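# Close every open drawer without disturbing anything else

## Task

Push each drawer that is open until it is completely shut, without moving the cabinets or any other object from its starting place. The robot must not tip over or finish leaning, and a drawer that stays shut only because the robot is still pressing on it does not count.

## Robot and tools

Robot: a Hello Robot Stretch 3 with one arm. It has a two-wheeled base 0.33 m long and 0.34 m wide, a lift that slides up a mast, and a telescoping arm that points out of the robot's RIGHT side. The gripper cannot be moved forward by the arm; drive the base for that. The base has no sideways motion. Turning in place pivots about the point between the wheels, 0.05 m behind the front edge. With the arm in and the wrist folded, a turn sweeps a 0.28 m radius; an unfolded, level wrist reaches beyond that.

Frames: the base frame has its origin on the floor between the drive wheels, x ahead, y to the left, z up. hand_pose is reported in it, at the point where closed fingertips meet. The odometry frame is the base frame as it was at the start. Heading is positive leftward, range -3.142 to 3.142.

execute_actions takes "actions", a list run in order; an empty list just reports state and images from head_camera, nav_camera and wrist_camera. Each action may hold "robot" (a command, a stop, or a queue), "steps" (1 to 450 control steps at 30 per second; default 1) and "until" (an early-exit condition, only together with steps). An action with only "steps" waits. One bad value rejects the whole call and nothing runs.

A command may contain:
- "base": exactly one of {"translate_m": d}, a relative drive of d metres from the base's current spot, forward positive, |d| at most 1; or {"rotate_rad": d}, a relative turn in radians, left (counter-clockwise seen from above) positive, |d| at most 3.2.
- "joints": absolute targets by name; unnamed joints keep their old targets. lift_m 0 to 1.1 (arm height on the mast); arm_m 0 to 0.52 (extension); wrist_yaw_rad -1.345 to 4.42 (0 along the arm, positive swings toward the front, 3.0 folds over the base); wrist_pitch_rad -1.57 to 0.451 (0 level, negative tips the fingers down); wrist_roll_rad -2.911 to 2.911; gripper_m -0.089 to 0.179 (bigger is wider; actual gap is 0.007 m smaller nearly closed, 0.025 m smaller fully open, zero below 0.007); head_pan_rad -3.953 to 1.73 (0 forward, positive left, -1.57 faces along the arm); head_tilt_rad -1.53 to 0.419 (negative looks down). The head joints aim both head cameras.
- "contact_limits": {"arm_m": effort percent 1 to 100}, the effort at which the arm motion halts with contact_stop; lower is softer, too low stops immediately. It applies until arm_m's next command.
Base and joint motions begin together and keep going across later actions and while you think. A list of up to 8 commands in "robot" forms a queue; items may be {"pause_s": s} with s at most 15. Each item waits for the previous one to finish "done" (base or gripper "off_target" also lets it continue); other endings drop the rest. {"robot": {"stop": true}} brakes everything and clears the queue. A new command takes over at once and discards an older queue.

To wait for everything to settle use "steps": 450 with "until": {"robot": {"status": "ended"}}. You can also test fields, e.g. {"lift_m": [">", 0.3]} or {"base_status": ["!=", "moving"]}; operators are =, !=, <, <=, >, >=. "any" instead of "robot" fires when any one motion or the queue ends. Do not wait on exact equality of a reading.

Results: base_status shows progress in brackets (distance so far of goal, from wheel counts). joint_goals, joint_status (moving, done, off_target, contact_stop, time_out, stopped, not_commanded, torque_fault), measured_speeds, and refusals/queue/queue_left. A contact_stop leaves that joint limp until you command it again. torque_fault means a wrist servo shut off for 10 s after hard pushing; wait with steps. robot.on_its_own appears when the robot changed a goal itself, when a joint is limp or off, when a motor is loaded at rest, or when base_tilt has moved 3 degrees from its start value (7.5 while driving). "refused:" and "dropped:" lines name the failing goal, counting from 0. motor_effort is percent, positive toward larger values, with peak in brackets; readings carry fixed bias and noise. lidar_m lists 12 distances in 30-degree sectors (1st ahead, 4th left, 7th behind, 10th right) in a plane 0.17 m up; it misses low and clear things. wrist_depth_mm and head_depth_mm are 7x7 grids of median depth in mm. base_odometry counts wheel turns, so slip inflates it.

zoom_image: "camera" (head_camera, nav_camera or wrist_camera) and "region" [x0, y0, x1, y1] in pixels, at most 504 by 504, giving a closer view of that camera's last image.

finished_scene: "scene" (integer 1 or 2) ends the current scene permanently and reports success. Let all motion stop first; anything still moving is braked afterward and may fall short.

Cautions: fast base speed (0.30 m/s, 1.9 rad/s) only with lift_m under 0.30, arm_m under 0.03 and wrist_yaw_rad over 2.54; otherwise 0.10 m/s and 0.63 rad/s. Fold or unfold the wrist only with lift_m 0.32 to 0.95, wrist_pitch_rad -0.4 and roll near 0; once folded the lift may go to 0.25. With yaw below -0.4 keep pitch at -0.5 or lower. Pushing something rigid with the gripper above about 0.45 m, raising the contact limit, or pushing again after a contact_stop can tip the robot; so can driving while the gripper pushes or hooks something fixed, or snagging furniture, especially in reverse. If tilting, back out in small steps, take the gripper off the object, and lower lift_m to about 0.2. Close drawers with gentle pushes, avoid slamming, dropping or knocking things, and leave nothing held shut by the robot.

Each tool is called after ">>>" as name(argument=value, ...), one argument or row to a line, values as JSON.

## Session

>>> execute_actions(
  actions=[],
)

Scene clock: 0.00 s.
robot.base_odometry: x=+0.000 y=+0.000 heading=+0.000 (m, m, rad; robot's odometry frame)
robot.turned_by_wheels: +0.000 (rad since the last result)
robot.turned_by_imu: +0.000 (rad since the last result)
robot.base_tilt: forward=-0.1 right=+1.9 (deg)
robot.lidar_m: 1.78 1.33 1.58 1.26 1.25 1.41 1.39 1.39 1.88 2.29 2.12 2.00
robot.head_depth_mm: 1822 1852 1874 1893 1902 1930 1946 / 1795 1811 1832 1837 1877 1898 1907 / 1765 1778 1798 1822 1838 1855 1871 / 1734 1758 1769 1786 1799 1828 1840 / 1707 1724 1737 1753 1766 1785 1798 / 1672 1684 1712 1718 1742 1755 1772 / 1645 1660 1672 1690 1608 1370 1341
robot.base_status: not_commanded
robot.joint_positions: lift_m=+0.462 arm_m=-0.002 wrist_yaw_rad=+2.848 wrist_pitch_rad=-0.381 wrist_roll_rad=-0.017 gripper_m=+0.037 head_pan_rad=+0.002 head_tilt_rad=-0.002
robot.joint_goals: lift_m=+0.462 arm_m=-0.002 wrist_yaw_rad=+2.848 wrist_pitch_rad=-0.381 wrist_roll_rad=-0.017 gripper_m=+0.037 head_pan_rad=+0.002 head_tilt_rad=-0.002
robot.joint_status: lift_m=not_commanded arm_m=not_commanded wrist_yaw_rad=not_commanded wrist_pitch_rad=not_commanded wrist_roll_rad=not_commanded gripper_m=not_commanded head_pan_rad=not_commanded head_tilt_rad=not_commanded
robot.measured_speeds: translate_m=+0.000 rotate_rad=+0.000 lift_m=+0.000 arm_m=+0.000 wrist_yaw_rad=+0.000 wrist_pitch_rad=+0.000 wrist_roll_rad=+0.000 head_pan_rad=+0.000 head_tilt_rad=+0.000
robot: refusals=0 queue=idle queue_left=0
robot.motor_effort: left_wheel=+0 right_wheel=+0 lift_m=+21 arm_m=+0 wrist_yaw_rad=+0 wrist_pitch_rad=+8 wrist_roll_rad=+0 gripper_m=-1 head_pan_rad=+0 head_tilt_rad=+1 (%)
robot.hand_pose: x=+0.0450 y=+0.0762 z=+0.4825 quat_wxyz=(+0.234, +0.700, +0.033, +0.673) (m; robot's base frame)
robot.wrist_depth_mm: - - - - - - - / - - - - - - - / - - - - - - - / - - - - - - - / - 901 945 923 938 923 953 / 726 760 - 764 781 778 785 / 639 - 637 654 650 668 678
pictures: head_camera (sideways: a quarter turn clockwise sets it upright), nav_camera (sideways: a quarter turn counterclockwise sets it upright), wrist_camera
Images, in order (width x height): head_camera 896x504, nav_camera 672x504, wrist_camera 644x364.

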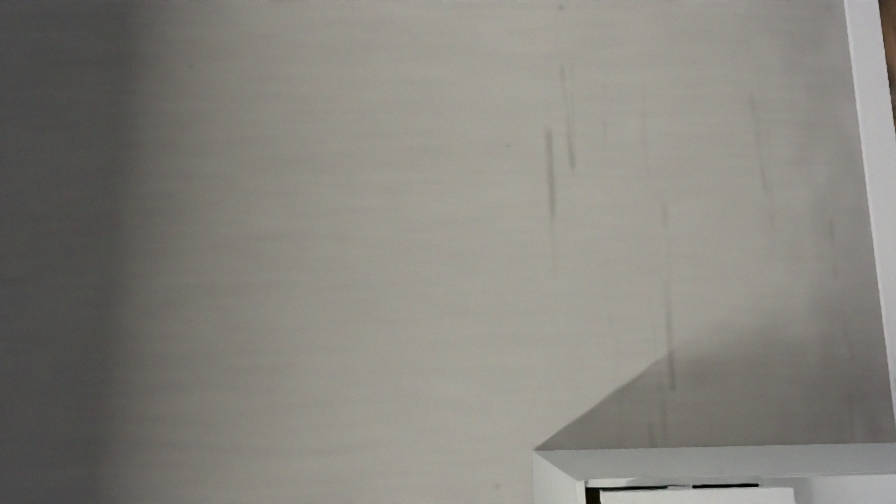

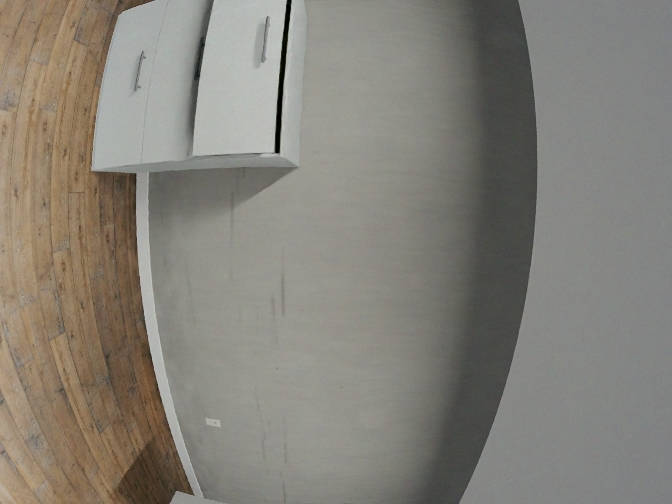

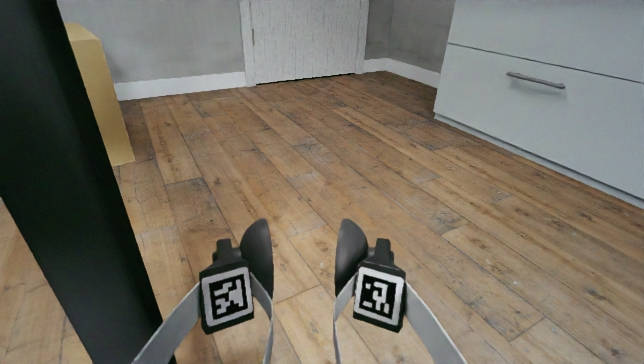

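>>> execute_actions(
  actions=[
    {"robot": {"joints": {"head_pan_rad": 0.6, "head_tilt_rad": -0.4}}, "steps": 450, "until": {"robot": {"status": "ended"}}},
  ],
)

>>> execute_actions(
  actions=[
    {"robot": {"joints": {"head_pan_rad": -0.9, "head_tilt_rad": -0.4}}, "steps": 450, "until": {"robot": {"status": "ended"}}},
  ],
)

>>> execute_actions(
  actions=[
    {"robot": {"joints": {"head_pan_rad": -2.3, "head_tilt_rad": -0.4}}, "steps": 450, "until": {"robot": {"status": "ended"}}},
  ],
)

>>> execute_actions(
  actions=[
    {"robot": {"joints": {"head_pan_rad": -3.8, "head_tilt_rad": -0.4}}, "steps": 450, "until": {"robot": {"status": "ended"}}},
  ],
)

Scene clock: 1.50 s.
robot.base_odometry: x=+0.000 y=+0.000 heading=+0.000 (m, m, rad; robot's odometry frame)
robot.turned_by_wheels: +0.000 (rad since the last result)
robot.turned_by_imu: +0.000 (rad since the last result)
robot.base_tilt: forward=-0.1 right=+1.8 (deg)
robot.lidar_m: 1.78 1.33 1.58 1.26 1.25 1.41 1.38 1.39 1.87 2.29 2.12 2.00
robot.head_depth_mm: 1493 1592 1568 1807 1969 1705 1406 / 1546 1642 1238 1290 1548 1655 1411 / 1606 1713 1269 1351 1616 1692 1396 / 1673 1785 1333 1431 1702 1713 1405 / 1748 1870 1405 1595 1815 1718 1406 / 1833 1963 1462 1730 1947 1719 1412 / 1912 2080 1551 2534 2223 1735 1415
robot.base_status: not_commanded
robot.joint_positions: lift_m=+0.462 arm_m=-0.002 wrist_yaw_rad=+2.848 wrist_pitch_rad=-0.381 wrist_roll_rad=-0.017 gripper_m=+0.037 head_pan_rad=+0.593 head_tilt_rad=-0.395
robot.joint_goals: lift_m=+0.462 arm_m=-0.002 wrist_yaw_rad=+2.848 wrist_pitch_rad=-0.381 wrist_roll_rad=-0.017 gripper_m=+0.037 head_pan_rad=+0.600 head_tilt_rad=-0.400
robot.joint_status: lift_m=not_commanded arm_m=not_commanded wrist_yaw_rad=not_commanded wrist_pitch_rad=not_commanded wrist_roll_rad=not_commanded gripper_m=not_commanded head_pan_rad=done head_tilt_rad=done
robot.measured_speeds: translate_m=+0.000 rotate_rad=+0.000 lift_m=+0.000 arm_m=+0.000 wrist_yaw_rad=+0.000 wrist_pitch_rad=+0.000 wrist_roll_rad=+0.000 head_pan_rad=+0.000 head_tilt_rad=+0.000
robot: refusals=0 queue=done queue_left=0
robot.motor_effort: left_wheel=+0(0) right_wheel=-1(1) lift_m=+21(21) arm_m=+0(0) wrist_yaw_rad=+0(0) wrist_pitch_rad=+8(8) wrist_roll_rad=+0(0) gripper_m=+0(0) head_pan_rad=+3(35) head_tilt_rad=-2(17) (%)
robot.hand_pose: x=+0.0450 y=+0.0762 z=+0.4825 quat_wxyz=(+0.234, +0.700, +0.033, +0.673) (m; robot's base frame)
robot.wrist_depth_mm: - - - - - - - / - - - - - - - / - - - - - - - / - - - - - - - / - 903 929 923 940 932 946 / 729 777 - 765 784 783 791 / 640 - 643 650 648 668 673
pictures: head_camera (sideways: a quarter turn clockwise sets it upright), nav_camera (sideways: a quarter turn counterclockwise sets it upright), wrist_camera
Images, in order (width x height): head_camera 896x504, nav_camera 672x504, wrist_camera 644x364.

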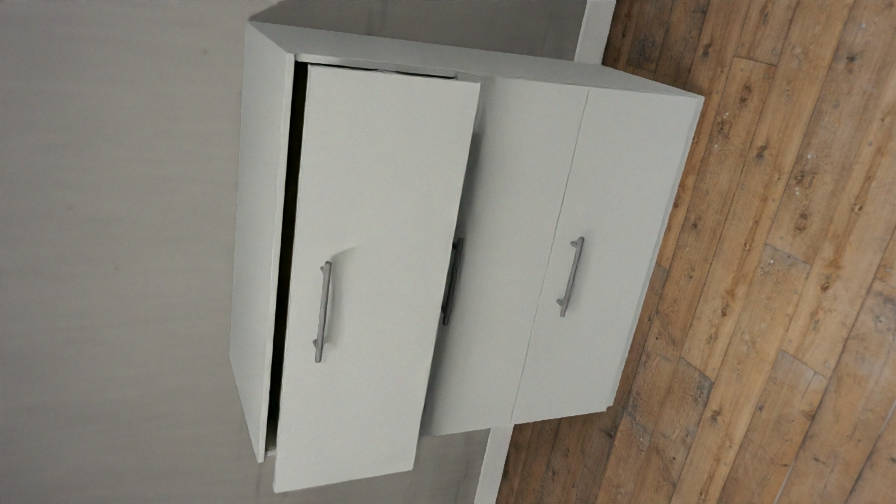

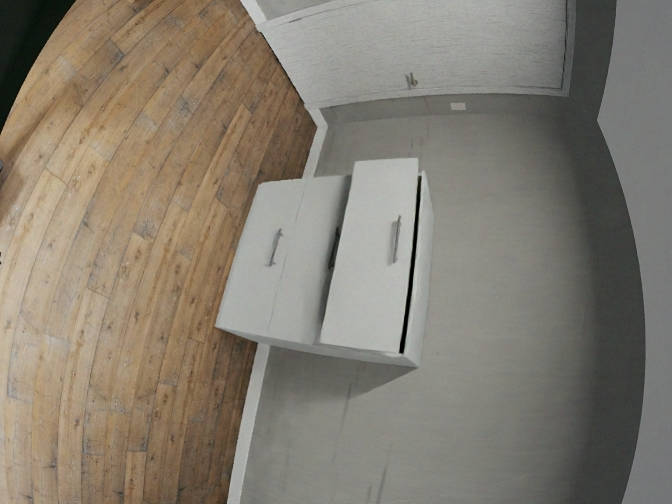

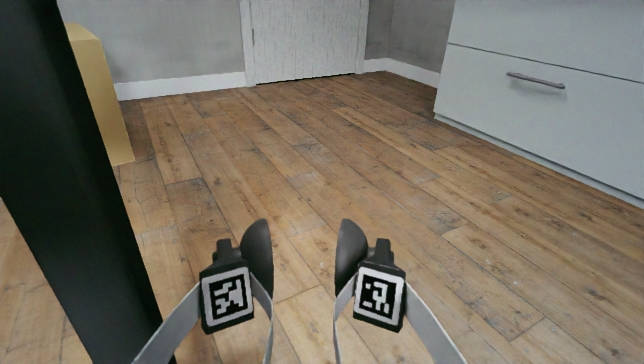

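Scene clock: 2.77 s.
robot.base_odometry: x=+0.000 y=+0.000 heading=+0.000 (m, m, rad; robot's odometry frame)
robot.turned_by_wheels: +0.000 (rad since the last result)
robot.turned_by_imu: +0.000 (rad since the last result)
robot.base_tilt: forward=-0.1 right=+1.8 (deg)
robot.lidar_m: 1.79 1.33 1.58 1.26 1.25 1.41 1.38 1.39 1.87 2.29 2.12 1.99
robot.head_depth_mm: 2336 2504 2683 2816 2178 1704 1395 / 2448 2624 2569 2627 2187 1707 1401 / 2572 2758 2239 2143 2199 1711 1404 / 2690 2923 3011 1945 2192 1716 1405 / 2757 2953 3096 2776 2207 1722 1406 / 2430 2557 2689 2785 2209 1722 1412 / 2164 2266 2361 2497 2228 1728 1416
robot.base_status: not_commanded
robot.joint_positions: lift_m=+0.462 arm_m=-0.002 wrist_yaw_rad=+2.848 wrist_pitch_rad=-0.381 wrist_roll_rad=-0.017 gripper_m=+0.037 head_pan_rad=-0.893 head_tilt_rad=-0.395
robot.joint_goals: lift_m=+0.462 arm_m=-0.002 wrist_yaw_rad=+2.848 wrist_pitch_rad=-0.381 wrist_roll_rad=-0.017 gripper_m=+0.037 head_pan_rad=-0.900 head_tilt_rad=-0.400
robot.joint_status: lift_m=not_commanded arm_m=not_commanded wrist_yaw_rad=not_commanded wrist_pitch_rad=not_commanded wrist_roll_rad=not_commanded gripper_m=not_commanded head_pan_rad=done head_tilt_rad=done
robot.measured_speeds: translate_m=+0.000 rotate_rad=+0.000 lift_m=+0.000 arm_m=+0.000 wrist_yaw_rad=+0.000 wrist_pitch_rad=+0.000 wrist_roll_rad=+0.000 head_pan_rad=+0.000 head_tilt_rad=+0.000
robot: refusals=0 queue=done queue_left=0
robot.motor_effort: left_wheel=+0(1) right_wheel=-1(1) lift_m=+21(21) arm_m=+1(1) wrist_yaw_rad=+0(1) wrist_pitch_rad=+8(8) wrist_roll_rad=+0(0) gripper_m=-1(2) head_pan_rad=-2(45) head_tilt_rad=-1(1) (%)
robot.hand_pose: x=+0.0450 y=+0.0762 z=+0.4825 quat_wxyz=(+0.234, +0.700, +0.033, +0.673) (m; robot's base frame)
robot.wrist_depth_mm: - - - - - - - / - - - - - - - / - - - - - - - / - - - - - - - / - 897 942 914 921 957 949 / 730 781 - 764 787 775 793 / 639 - 637 652 649 663 669
pictures: head_camera (sideways: a quarter turn clockwise sets it upright), nav_camera (sideways: a quarter turn counterclockwise sets it upright), wrist_camera
Images, in order (width x height): head_camera 896x504, nav_camera 672x504, wrist_camera 644x364.

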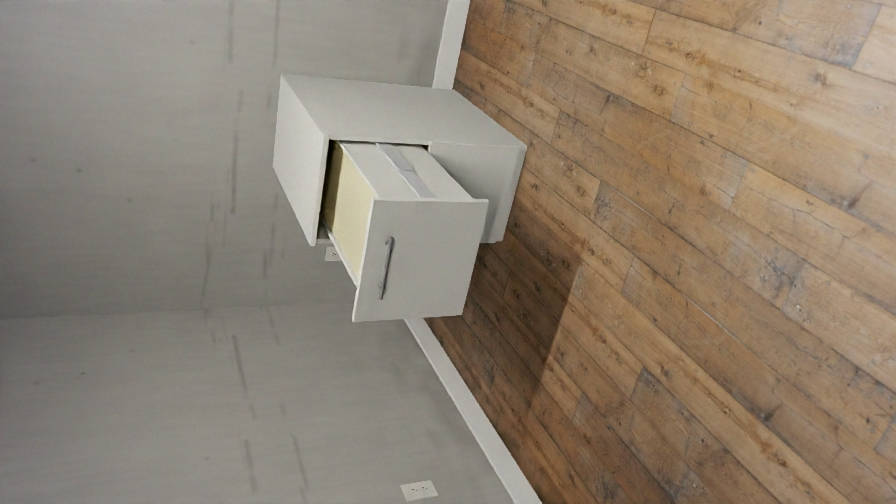

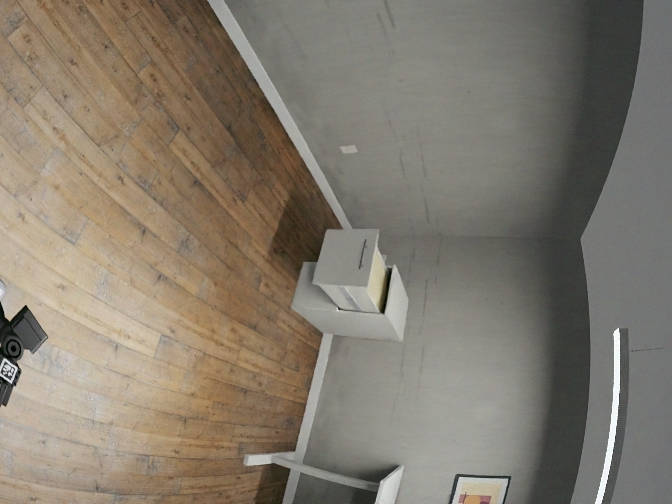

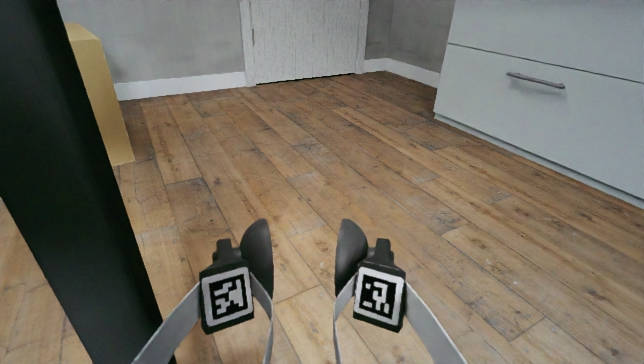

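Scene clock: 4.00 s.
robot.base_odometry: x=+0.000 y=+0.000 heading=+0.000 (m, m, rad; robot's odometry frame)
robot.turned_by_wheels: +0.000 (rad since the last result)
robot.turned_by_imu: +0.000 (rad since the last result)
robot.base_tilt: forward=+0.0 right=+1.8 (deg)
robot.lidar_m: 1.78 1.33 1.58 1.26 1.25 1.40 1.38 1.39 1.88 2.29 2.12 2.00
robot.head_depth_mm: 1811 1922 2060 2217 2185 1703 1396 / 1931 2065 2212 2382 2193 1714 1398 / 2065 2206 2393 2581 2212 1714 1402 / 2215 2403 2588 2782 2189 1714 1404 / 2408 2551 2787 2908 2167 1720 1406 / 2602 2766 3058 2986 2223 1719 1414 / 2819 2926 3158 3123 2227 1725 1421
robot.base_status: not_commanded
robot.joint_positions: lift_m=+0.462 arm_m=-0.002 wrist_yaw_rad=+2.848 wrist_pitch_rad=-0.381 wrist_roll_rad=-0.017 gripper_m=+0.037 head_pan_rad=-2.293 head_tilt_rad=-0.395
robot.joint_goals: lift_m=+0.462 arm_m=-0.002 wrist_yaw_rad=+2.848 wrist_pitch_rad=-0.381 wrist_roll_rad=-0.017 gripper_m=+0.037 head_pan_rad=-2.300 head_tilt_rad=-0.400
robot.joint_status: lift_m=not_commanded arm_m=not_commanded wrist_yaw_rad=not_commanded wrist_pitch_rad=not_commanded wrist_roll_rad=not_commanded gripper_m=not_commanded head_pan_rad=done head_tilt_rad=done
robot.measured_speeds: translate_m=+0.000 rotate_rad=+0.000 lift_m=+0.000 arm_m=+0.000 wrist_yaw_rad=+0.000 wrist_pitch_rad=+0.000 wrist_roll_rad=+0.000 head_pan_rad=+0.000 head_tilt_rad=+0.000
robot: refusals=0 queue=done queue_left=0
robot.motor_effort: left_wheel=-1(1) right_wheel=-1(1) lift_m=+21(21) arm_m=+1(0) wrist_yaw_rad=+0(1) wrist_pitch_rad=+8(8) wrist_roll_rad=+0(0) gripper_m=+1(1) head_pan_rad=-3(46) head_tilt_rad=-2(2) (%)
robot.hand_pose: x=+0.0450 y=+0.0762 z=+0.4825 quat_wxyz=(+0.234, +0.700, +0.033, +0.673) (m; robot's base frame)
robot.wrist_depth_mm: - - - - - - - / - - - - - - - / - - - - - - - / - - - - - - - / - 900 937 920 935 944 954 / 732 786 - 770 794 786 783 / 637 - 628 660 646 667 676
pictures: head_camera (sideways: a quarter turn clockwise sets it upright), nav_camera (sideways: a quarter turn counterclockwise sets it upright), wrist_camera
Images, in order (width x height): head_camera 896x504, nav_camera 672x504, wrist_camera 644x364.

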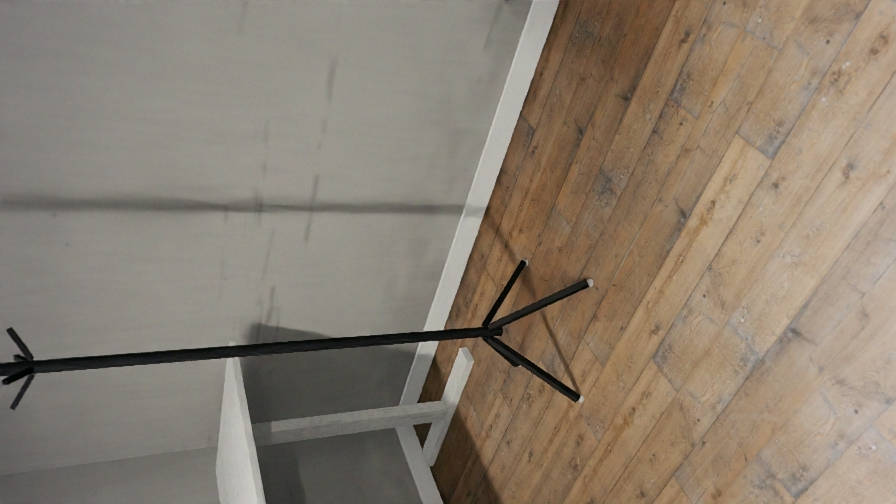

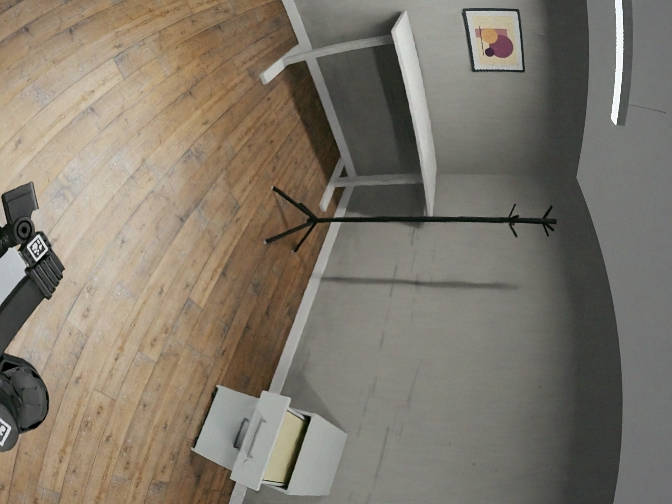

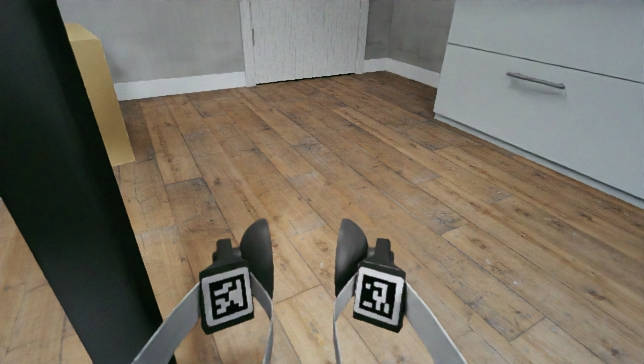

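Scene clock: 5.27 s.
robot.base_odometry: x=+0.000 y=+0.000 heading=+0.000 (m, m, rad; robot's odometry frame)
robot.turned_by_wheels: +0.000 (rad since the last result)
robot.turned_by_imu: +0.000 (rad since the last result)
robot.base_tilt: forward=+0.0 right=+1.8 (deg)
robot.lidar_m: 1.78 1.33 1.58 1.25 1.25 1.41 1.38 1.39 1.87 2.28 2.12 2.00
robot.head_depth_mm: 1938 2057 2198 2374 2185 1600 - / 2093 2224 2394 2590 2188 1706 1399 / 2258 2419 2612 2747 2199 1710 1402 / 2439 2615 2880 2938 1864 1722 1403 / 2335 2503 2674 2083 1721 1718 1407 / 2146 2280 2429 2462 1853 1733 1407 / 1990 2093 2223 2342 2220 1731 1413
robot.base_status: not_commanded
robot.joint_positions: lift_m=+0.462 arm_m=-0.002 wrist_yaw_rad=+2.848 wrist_pitch_rad=-0.381 wrist_roll_rad=-0.017 gripper_m=+0.037 head_pan_rad=-3.793 head_tilt_rad=-0.395
robot.joint_goals: lift_m=+0.462 arm_m=-0.002 wrist_yaw_rad=+2.848 wrist_pitch_rad=-0.381 wrist_roll_rad=-0.017 gripper_m=+0.037 head_pan_rad=-3.800 head_tilt_rad=-0.400
robot.joint_status: lift_m=not_commanded arm_m=not_commanded wrist_yaw_rad=not_commanded wrist_pitch_rad=not_commanded wrist_roll_rad=not_commanded gripper_m=not_commanded head_pan_rad=done head_tilt_rad=done
robot.measured_speeds: translate_m=+0.000 rotate_rad=+0.000 lift_m=+0.000 arm_m=+0.000 wrist_yaw_rad=+0.000 wrist_pitch_rad=+0.000 wrist_roll_rad=+0.000 head_pan_rad=+0.000 head_tilt_rad=+0.000
robot: refusals=0 queue=done queue_left=0
robot.motor_effort: left_wheel=+0(0) right_wheel=-1(1) lift_m=+21(21) arm_m=+0(0) wrist_yaw_rad=+0(1) wrist_pitch_rad=+8(8) wrist_roll_rad=+0(0) gripper_m=+2(0) head_pan_rad=-4(44) head_tilt_rad=-2(2) (%)
robot.hand_pose: x=+0.0450 y=+0.0762 z=+0.4825 quat_wxyz=(+0.234, +0.700, +0.033, +0.673) (m; robot's base frame)
robot.wrist_depth_mm: - - - - - - - / - - - - - - - / - - - - - - - / - - - - - - - / - 909 938 928 926 936 959 / 731 779 - 773 786 764 793 / 639 - 631 650 655 669 672
pictures: head_camera (sideways: a quarter turn clockwise sets it upright), nav_camera (sideways: a quarter turn counterclockwise sets it upright), wrist_camera
Images, in order (width x height): head_camera 896x504, nav_camera 672x504, wrist_camera 644x364.

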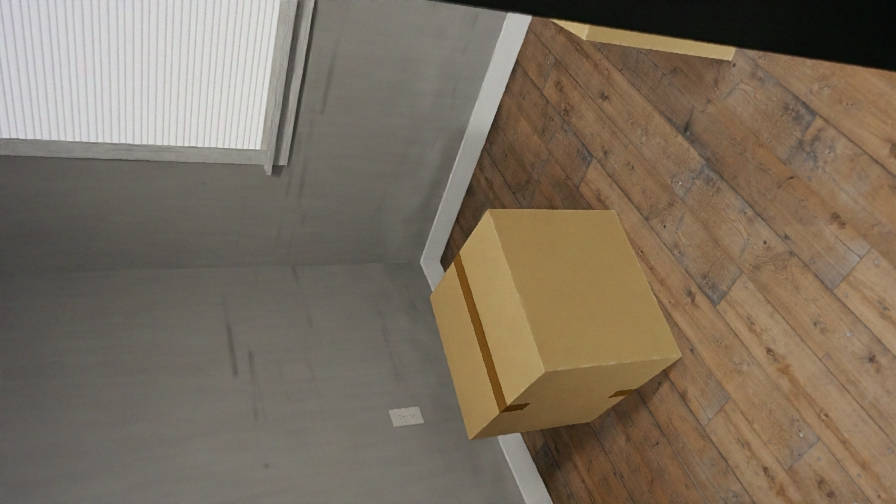

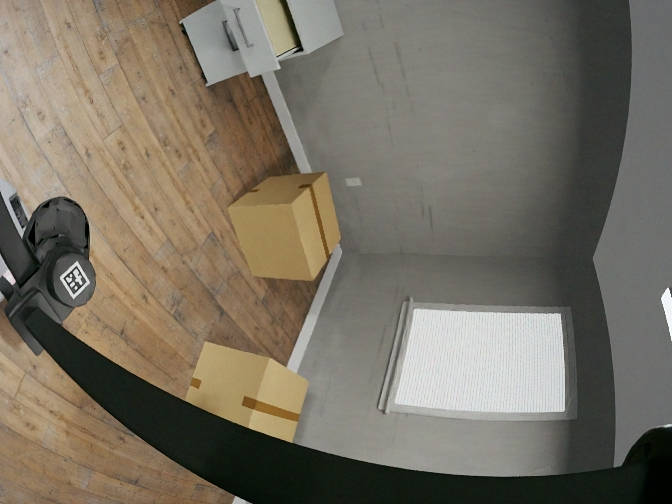

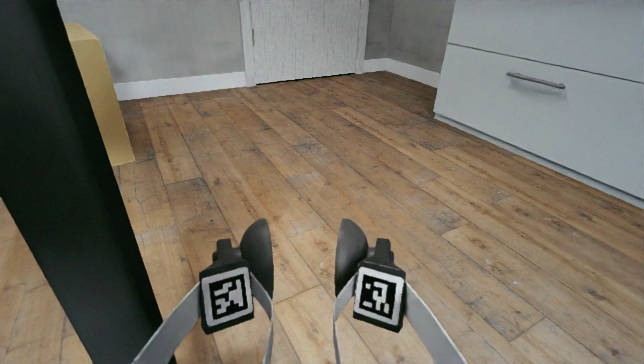

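>>> execute_actions(
  actions=[
    {"robot": {"joints": {"head_pan_rad": -2.95, "head_tilt_rad": -0.6}}, "steps": 450, "until": {"robot": {"status": "ended"}}},
  ],
)

Scene clock: 6.93 s.
robot.base_odometry: x=+0.000 y=+0.000 heading=+0.000 (m, m, rad; robot's odometry frame)
robot.turned_by_wheels: +0.000 (rad since the last result)
robot.turned_by_imu: +0.000 (rad since the last result)
robot.base_tilt: forward=-0.1 right=+1.9 (deg)
robot.lidar_m: 1.78 1.33 1.59 1.26 1.25 1.40 1.38 1.39 1.87 2.29 2.13 2.00
robot.head_depth_mm: 1734 1925 2160 2174 1730 1443 1237 / 1728 1926 2163 2159 1735 1448 1239 / 1729 1896 1599 1735 1739 1451 1241 / 1738 1903 1551 1656 1748 1455 1246 / 1731 1894 1553 1706 1750 1460 1253 / 1733 1940 2177 2123 1759 1463 1254 / 1742 1926 2174 2228 1772 1467 1256
robot.base_status: not_commanded
robot.joint_positions: lift_m=+0.462 arm_m=-0.002 wrist_yaw_rad=+2.848 wrist_pitch_rad=-0.381 wrist_roll_rad=-0.017 gripper_m=+0.037 head_pan_rad=-2.957 head_tilt_rad=-0.592
robot.joint_goals: lift_m=+0.462 arm_m=-0.002 wrist_yaw_rad=+2.848 wrist_pitch_rad=-0.381 wrist_roll_rad=-0.017 gripper_m=+0.037 head_pan_rad=-2.950 head_tilt_rad=-0.600
robot.joint_status: lift_m=not_commanded arm_m=not_commanded wrist_yaw_rad=not_commanded wrist_pitch_rad=not_commanded wrist_roll_rad=not_commanded gripper_m=not_commanded head_pan_rad=done head_tilt_rad=done
robot.measured_speeds: translate_m=+0.000 rotate_rad=+0.000 lift_m=+0.000 arm_m=+0.000 wrist_yaw_rad=+0.000 wrist_pitch_rad=+0.000 wrist_roll_rad=+0.000 head_pan_rad=+0.000 head_tilt_rad=+0.000
robot: refusals=0 queue=done queue_left=0
robot.motor_effort: left_wheel=+0(1) right_wheel=+0(1) lift_m=+21(21) arm_m=+0(0) wrist_yaw_rad=+0(1) wrist_pitch_rad=+8(8) wrist_roll_rad=+0(0) gripper_m=+2(0) head_pan_rad=+4(40) head_tilt_rad=-3(14) (%)
robot.hand_pose: x=+0.0450 y=+0.0762 z=+0.4825 quat_wxyz=(+0.234, +0.700, +0.033, +0.673) (m; robot's base frame)
robot.wrist_depth_mm: - - - - - - - / - - - - - - - / - - - - - - - / - - - - - - - / - 905 936 915 929 954 973 / 729 782 - 762 779 777 796 / 644 - 638 649 651 659 673
pictures: head_camera (sideways: a quarter turn clockwise sets it upright), nav_camera (sideways: a quarter turn counterclockwise sets it upright), wrist_camera
Images, in order (width x height): head_camera 896x504, nav_camera 672x504, wrist_camera 644x364.

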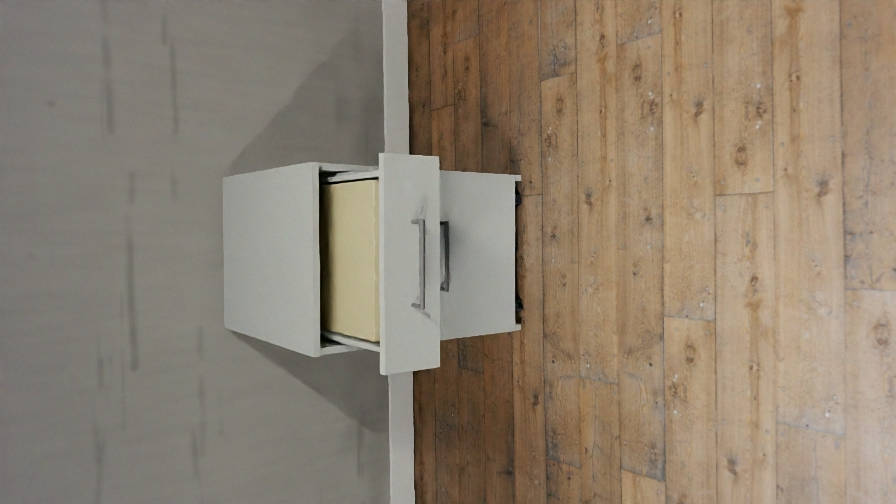

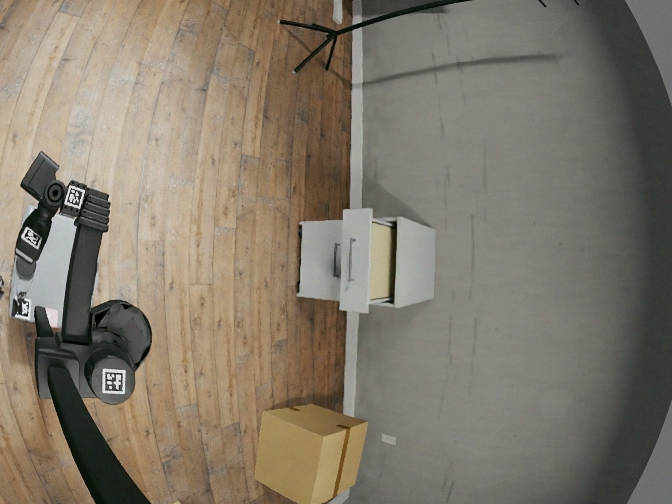

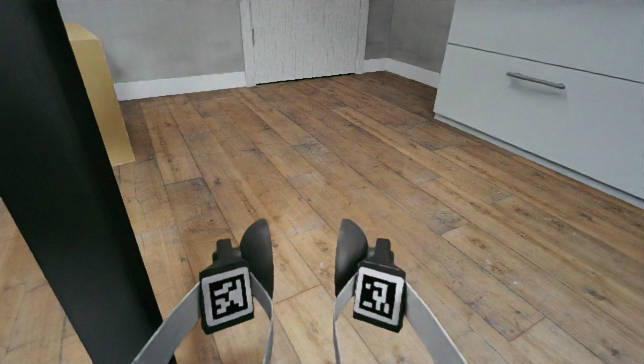

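>>> execute_actions(
  actions=[
    {"robot": {"base": {"rotate_rad": 0.2}, "joints": {"wrist_yaw_rad": 0.0, "wrist_pitch_rad": -0.4, "lift_m": 0.42, "gripper_m": 0.0, "head_pan_rad": -1.57, "head_tilt_rad": -0.75}}, "steps": 450, "until": {"robot": {"base_status": ["!=", "moving"]}}},
    {"robot": {"base": {"translate_m": -0.5}}, "steps": 450, "until": {"robot": {"base_status": ["!=", "moving"]}}},
    {"robot": {"base": {"rotate_rad": -1.586}, "joints": {"wrist_pitch_rad": 0.0, "wrist_roll_rad": 0.0}}, "steps": 450, "until": {"robot": {"status": "ended"}}},
  ],
)

Scene clock: 25.20 s.
robot.base_odometry: x=-0.490 y=-0.099 heading=-1.386 (m, m, rad; robot's odometry frame)
robot.turned_by_wheels: -1.386 (rad since the last result)
robot.turned_by_imu: -1.395 (rad since the last result)
robot.base_tilt: forward=+0.0 right=+1.8 (deg)
robot.lidar_m: 2.23 2.34 2.37 1.82 1.88 1.29 1.18 1.04 1.22 0.89 0.92 1.56
robot.head_depth_mm: 1323 1505 1757 1813 1525 1325 1166 / 1322 1510 1709 1822 1500 1329 1167 / 1322 1419 1126 1038 1444 1330 1179 / 1326 1423 1133 1037 1449 1336 1172 / 1324 1419 1138 1045 1449 1340 1173 / 1316 1498 1634 1076 1490 1347 1179 / 1321 1505 1745 1859 1556 1347 1181
robot.base_status: done (rotate_rad -1.5860 of -1.5860)
robot.joint_positions: lift_m=+0.420 arm_m=-0.002 wrist_yaw_rad=+0.001 wrist_pitch_rad=-0.026 wrist_roll_rad=-0.006 gripper_m=+0.000 head_pan_rad=-1.577 head_tilt_rad=-0.741
robot.joint_goals: lift_m=+0.420 arm_m=-0.002 wrist_yaw_rad=+0.000 wrist_pitch_rad=+0.000 wrist_roll_rad=+0.000 gripper_m=+0.000 head_pan_rad=-1.570 head_tilt_rad=-0.750
robot.joint_status: lift_m=done arm_m=not_commanded wrist_yaw_rad=done wrist_pitch_rad=done wrist_roll_rad=done gripper_m=done head_pan_rad=done head_tilt_rad=done
robot.measured_speeds: translate_m=+0.000 rotate_rad=+0.000 lift_m=+0.000 arm_m=+0.000 wrist_yaw_rad=+0.000 wrist_pitch_rad=+0.000 wrist_roll_rad=+0.000 head_pan_rad=+0.000 head_tilt_rad=+0.000
robot: refusals=0 queue=done queue_left=0
robot.motor_effort: left_wheel=+1(6) right_wheel=-2(5) lift_m=+15(20) arm_m=+0(0) wrist_yaw_rad=-1(2) wrist_pitch_rad=+14(13) wrist_roll_rad=+3(1) gripper_m=-1(80) head_pan_rad=+3(45) head_tilt_rad=-3(14) (%)
robot.hand_pose: x=-0.0212 y=-0.3984 z=+0.5284 quat_wxyz=(+0.709, +0.010, -0.705, -0.009) (m; robot's base frame)
robot.wrist_depth_mm: - - - - - - - / - - - - - - - / - 372 372 376 380 - - / - 385 384 389 391 - - / - - 662 671 - - - / - - 680 - - - - / 926 930 711 709 926 929 923
pictures: head_camera (sideways: a quarter turn clockwise sets it upright), nav_camera (sideways: a quarter turn counterclockwise sets it upright), wrist_camera
Images, in order (width x height): head_camera 896x504, nav_camera 672x504, wrist_camera 644x364.

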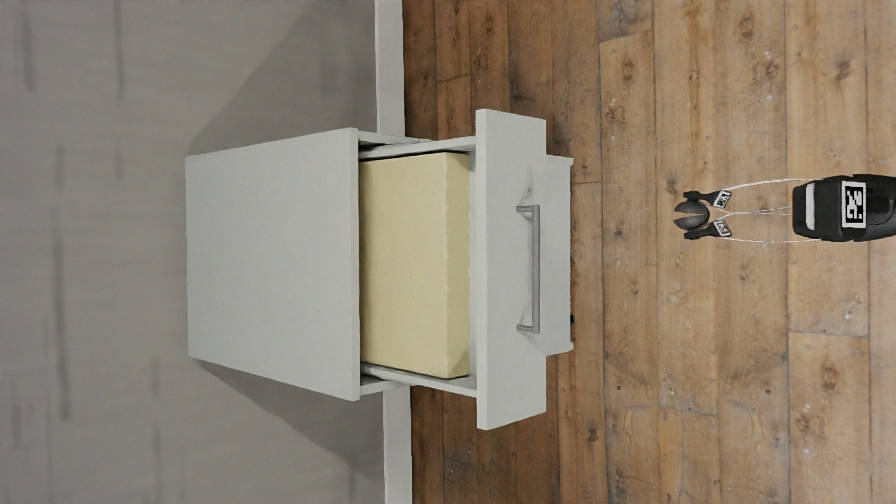

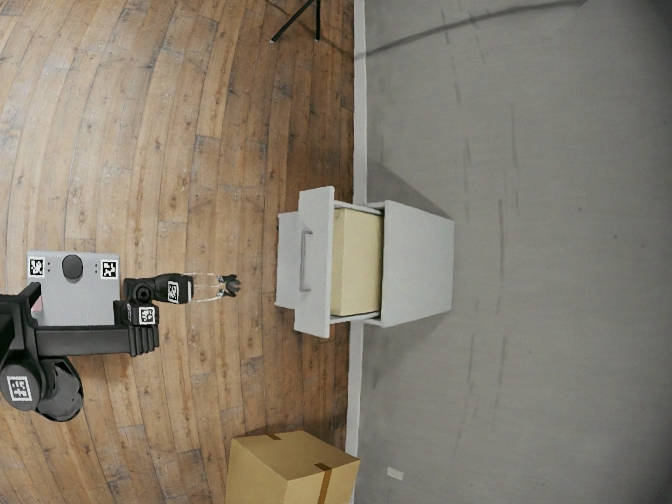

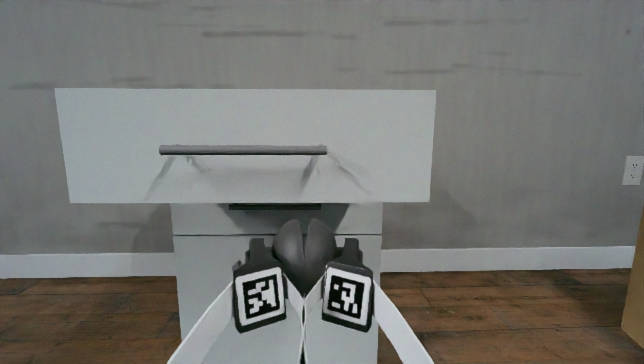

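>>> execute_actions(
  actions=[
    {"robot": {"base": {"translate_m": 0.075}, "joints": {"arm_m": 0.15, "lift_m": 0.417}}, "steps": 450, "until": {"robot": {"status": "ended"}}},
  ],
)

Scene clock: 28.33 s.
robot.base_odometry: x=-0.476 y=-0.173 heading=-1.386 (m, m, rad; robot's odometry frame)
robot.turned_by_wheels: +0.000 (rad since the last result)
robot.turned_by_imu: +0.000 (rad since the last result)
robot.base_tilt: forward=-0.1 right=+1.8 (deg)
robot.lidar_m: 2.16 2.28 2.38 1.83 1.87 1.37 1.25 1.10 1.36 0.89 1.54 1.49
robot.head_depth_mm: 1325 1499 1752 1817 1525 1327 1166 / 1321 1452 1143 1035 1468 1350 - / 1321 1417 1127 1037 1442 1385 1132 / 1318 1415 1131 1040 1450 1337 1177 / 1318 1447 1155 1044 1481 1345 1176 / 1316 1502 1752 1847 1552 1343 1180 / 1319 1502 1751 1856 1565 1342 1181
robot.base_status: done (translate_m +0.0750 of +0.0750)
robot.joint_positions: lift_m=+0.417 arm_m=+0.150 wrist_yaw_rad=+0.001 wrist_pitch_rad=-0.025 wrist_roll_rad=-0.005 gripper_m=+0.000 head_pan_rad=-1.577 head_tilt_rad=-0.741
robot.joint_goals: lift_m=+0.417 arm_m=+0.150 wrist_yaw_rad=+0.000 wrist_pitch_rad=+0.000 wrist_roll_rad=+0.000 gripper_m=+0.000 head_pan_rad=-1.570 head_tilt_rad=-0.750
robot.joint_status: lift_m=done arm_m=done wrist_yaw_rad=done wrist_pitch_rad=done wrist_roll_rad=done gripper_m=done head_pan_rad=done head_tilt_rad=done
robot.measured_speeds: translate_m=+0.000 rotate_rad=+0.000 lift_m=+0.000 arm_m=+0.000 wrist_yaw_rad=+0.000 wrist_pitch_rad=+0.000 wrist_roll_rad=+0.000 head_pan_rad=+0.000 head_tilt_rad=+0.000
robot: refusals=0 queue=done queue_left=0
robot.motor_effort: left_wheel=+1(6) right_wheel=-2(5) lift_m=+15(17) arm_m=+4(5) wrist_yaw_rad=-1(1) wrist_pitch_rad=+13(13) wrist_roll_rad=+3(3) gripper_m=-1(0) head_pan_rad=+3(3) head_tilt_rad=-3(3) (%)
robot.hand_pose: x=-0.0212 y=-0.5503 z=+0.5256 quat_wxyz=(+0.709, +0.009, -0.705, -0.009) (m; robot's base frame)
robot.wrist_depth_mm: 993 995 - - - - - / 219 220 221 222 224 225 227 / 225 225 227 229 229 231 234 / 232 231 233 234 236 238 240 / 239 239 240 240 243 244 - / - - 520 - 531 - - / 914 914 548 546 551 915 923
pictures: head_camera (sideways: a quarter turn clockwise sets it upright), nav_camera (sideways: a quarter turn counterclockwise sets it upright), wrist_camera
Images, in order (width x height): head_camera 896x504, nav_camera 672x504, wrist_camera 644x364.

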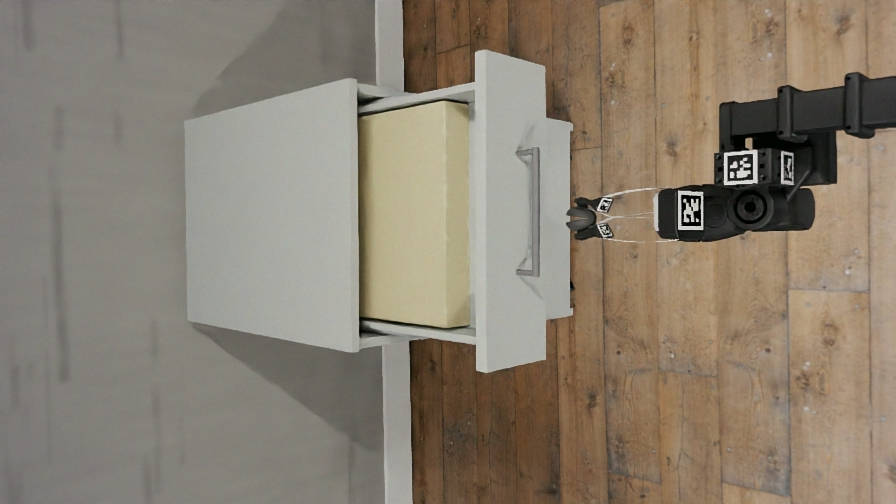

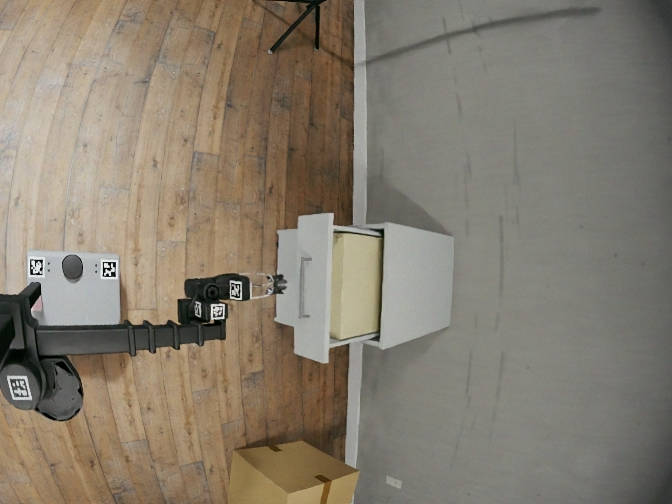

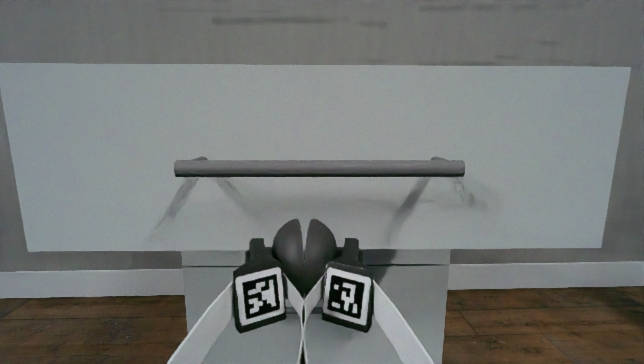

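>>> execute_actions(
  actions=[
    {"robot": [{"joints": {"arm_m": 0.18, "lift_m": 0.424}, "contact_limits": {"arm_m": 15}}, {"joints": {"arm_m": 0.42}, "contact_limits": {"arm_m": 15}}], "steps": 450, "until": {"robot": {"status": "ended"}}},
  ],
)

Scene clock: 33.10 s.
robot.base_odometry: x=-0.476 y=-0.173 heading=-1.386 (m, m, rad; robot's odometry frame)
robot.turned_by_wheels: +0.000 (rad since the last result)
robot.turned_by_imu: -0.001 (rad since the last result)
robot.base_tilt: forward=-0.1 right=+1.8 (deg)
robot.lidar_m: 2.16 2.28 2.37 1.84 1.87 1.37 1.26 1.10 1.36 0.89 1.53 1.50
robot.head_depth_mm: 1327 1502 1757 1811 1526 1325 1172 / 1325 1450 1141 1241 1527 1338 1187 / 1318 1419 1107 1114 1467 1333 1174 / 1321 1420 1115 1166 1453 1332 1174 / 1328 1453 1155 1253 1512 1341 1178 / 1317 1503 1746 1846 1551 1345 1178 / 1318 1497 1747 1845 1556 1349 1183
robot.base_status: done (translate_m +0.0750 of +0.0750)
robot.joint_positions: lift_m=+0.424 arm_m=+0.420 wrist_yaw_rad=-0.003 wrist_pitch_rad=-0.022 wrist_roll_rad=-0.005 gripper_m=+0.000 head_pan_rad=-1.577 head_tilt_rad=-0.742
robot.joint_goals: lift_m=+0.424 arm_m=+0.420 wrist_yaw_rad=+0.000 wrist_pitch_rad=+0.000 wrist_roll_rad=+0.000 gripper_m=+0.000 head_pan_rad=-1.570 head_tilt_rad=-0.750
robot.joint_status: lift_m=done arm_m=done wrist_yaw_rad=done wrist_pitch_rad=done wrist_roll_rad=done gripper_m=done head_pan_rad=done head_tilt_rad=done
robot.measured_speeds: translate_m=+0.000 rotate_rad=+0.000 lift_m=+0.000 arm_m=+0.000 wrist_yaw_rad=+0.000 wrist_pitch_rad=+0.000 wrist_roll_rad=+0.000 head_pan_rad=+0.000 head_tilt_rad=+0.000
robot: refusals=0 queue=done queue_left=0
robot.motor_effort: left_wheel=+0(2) right_wheel=+1(5) lift_m=+26(27) arm_m=+6(13) wrist_yaw_rad=+2(2) wrist_pitch_rad=+12(15) wrist_roll_rad=+3(2) gripper_m=-2(0) head_pan_rad=+3(4) head_tilt_rad=-2(3) (%)
robot.contact_limits: arm_m 15 (drawing in: default 23, maximum 38; extending or still: default 33, maximum 53)
robot.hand_pose: x=-0.0223 y=-0.8202 z=+0.5326 quat_wxyz=(+0.709, +0.007, -0.705, -0.009) (m; robot's base frame)
robot.wrist_depth_mm: 725 744 758 754 775 784 789 / 165 166 167 168 170 171 172 / 169 170 171 172 174 175 176 / 174 173 174 175 176 178 181 / 179 180 181 181 184 185 187 / 185 185 185 - 189 191 192 / 240 241 244 247 247 249 254
pictures: head_camera (sideways: a quarter turn clockwise sets it upright), nav_camera (sideways: a quarter turn counterclockwise sets it upright), wrist_camera
Images, in order (width x height): head_camera 896x504, nav_camera 672x504, wrist_camera 644x364.

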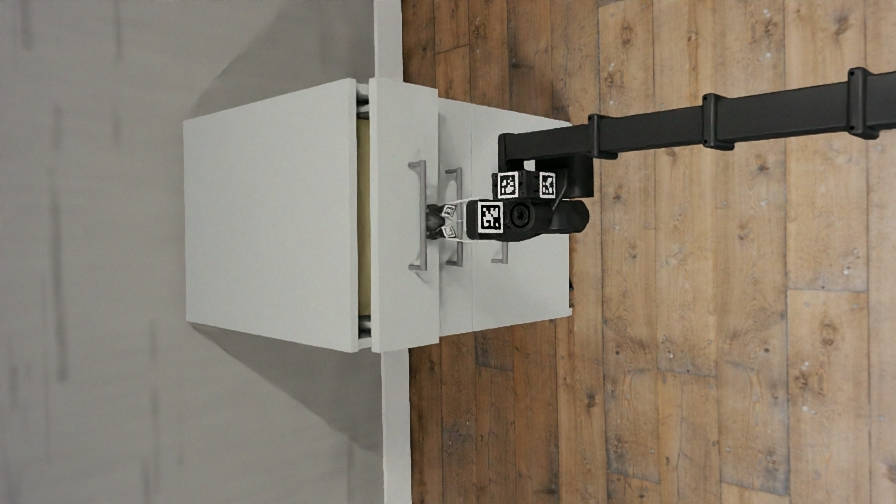

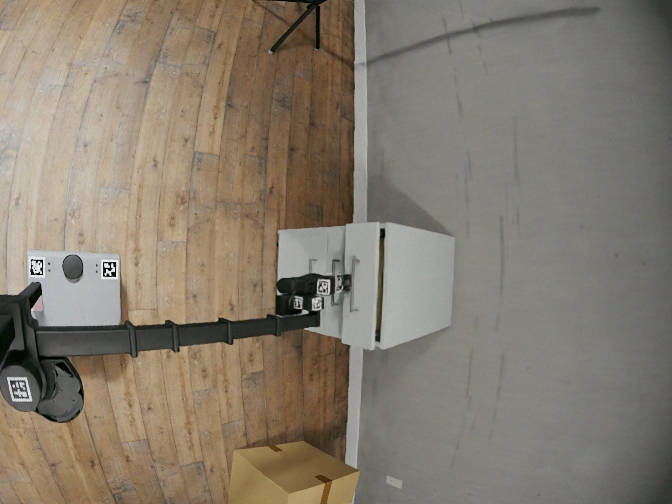

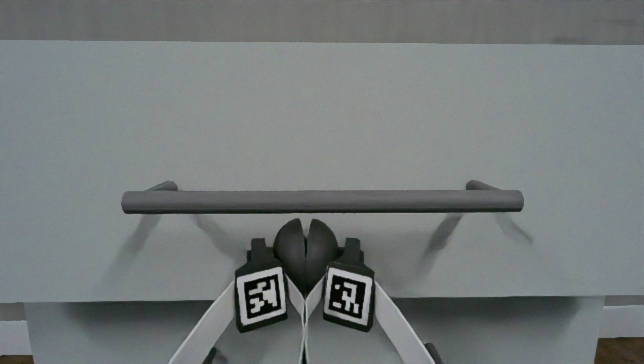

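>>> execute_actions(
  actions=[
    {"robot": {"joints": {"arm_m": 0.472}, "contact_limits": {"arm_m": 18}}, "steps": 450, "until": {"robot": {"status": "ended"}}},
  ],
)

Scene clock: 34.60 s.
robot.base_odometry: x=-0.476 y=-0.173 heading=-1.386 (m, m, rad; robot's odometry frame)
robot.turned_by_wheels: +0.000 (rad since the last result)
robot.turned_by_imu: +0.000 (rad since the last result)
robot.base_tilt: forward=-0.1 right=+1.8 (deg)
robot.lidar_m: 2.16 2.28 2.37 1.83 1.88 1.37 1.26 1.10 1.36 0.89 1.54 1.49
robot.head_depth_mm: 1320 1505 1752 1803 1527 1319 1170 / 1324 1448 1134 1258 1518 1337 1190 / 1320 1422 1107 1181 1474 1331 1169 / 1323 1421 1114 1181 1456 1342 1177 / 1321 1452 1150 1285 1513 1341 1181 / 1317 1507 1755 1832 1552 1343 1179 / 1317 1502 1746 1843 1559 1342 1178
robot.base_status: done (translate_m +0.0750 of +0.0750)
robot.joint_positions: lift_m=+0.424 arm_m=+0.468 wrist_yaw_rad=-0.003 wrist_pitch_rad=-0.026 wrist_roll_rad=-0.005 gripper_m=+0.000 head_pan_rad=-1.577 head_tilt_rad=-0.742
robot.joint_goals: lift_m=+0.424 arm_m=+0.469 wrist_yaw_rad=+0.000 wrist_pitch_rad=+0.000 wrist_roll_rad=+0.000 gripper_m=+0.000 head_pan_rad=-1.570 head_tilt_rad=-0.750
robot.joint_status: lift_m=done arm_m=contact_stop wrist_yaw_rad=done wrist_pitch_rad=done wrist_roll_rad=done gripper_m=done head_pan_rad=done head_tilt_rad=done
robot.measured_speeds: translate_m=+0.000 rotate_rad=+0.000 lift_m=+0.000 arm_m=-0.017 wrist_yaw_rad=+0.000 wrist_pitch_rad=+0.000 wrist_roll_rad=+0.000 head_pan_rad=+0.000 head_tilt_rad=+0.000
robot: refusals=0 queue=dropped queue_left=0
robot.on_its_own: arm_m is slack since a contact_stop, until your next command for it
robot.motor_effort: left_wheel=-2(2) right_wheel=+5(4) lift_m=+25(26) arm_m=+9(19) wrist_yaw_rad=+1(2) wrist_pitch_rad=+14(16) wrist_roll_rad=+2(3) gripper_m=-3(2) head_pan_rad=+3(2) head_tilt_rad=-3(2) (%)
robot.contact_limits: arm_m 18 (drawing in: default 23, maximum 38; extending or still: default 33, maximum 53)
robot.hand_pose: x=-0.0221 y=-0.8689 z=+0.5316 quat_wxyz=(+0.709, +0.009, -0.705, -0.010) (m; robot's base frame)
robot.wrist_depth_mm: 424 162 162 163 164 165 167 / 163 164 166 167 168 169 170 / 168 169 170 171 173 173 174 / 173 172 173 174 175 177 180 / 178 179 180 180 182 184 185 / 183 184 184 - 187 189 192 / 189 190 193 193 194 196 197
pictures: head_camera (sideways: a quarter turn clockwise sets it upright), nav_camera (sideways: a quarter turn counterclockwise sets it upright), wrist_camera
Images, in order (width x height): head_camera 896x504, nav_camera 672x504, wrist_camera 644x364.

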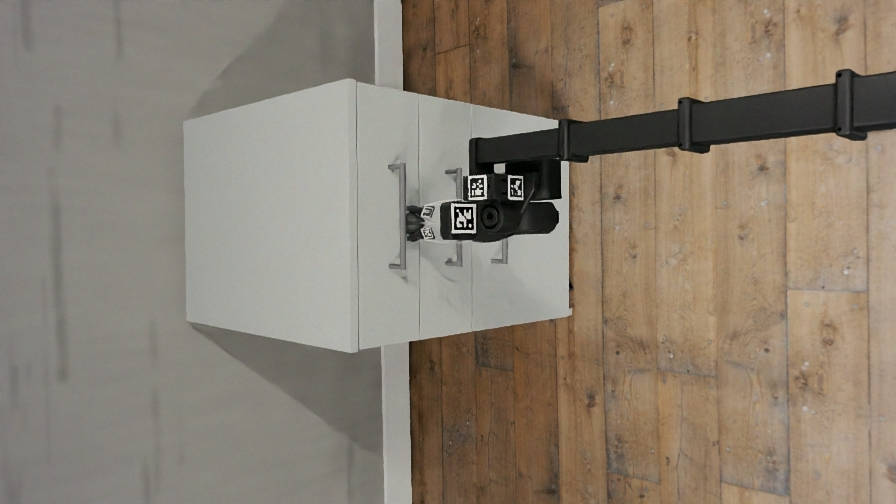

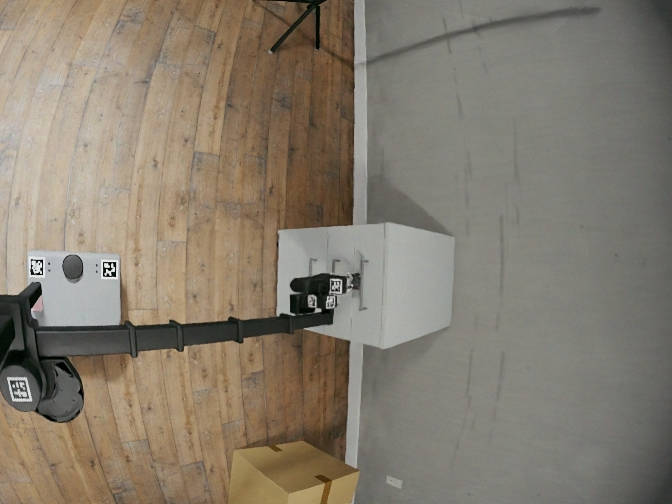

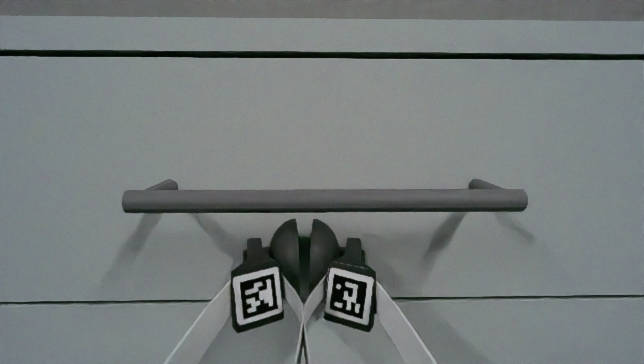

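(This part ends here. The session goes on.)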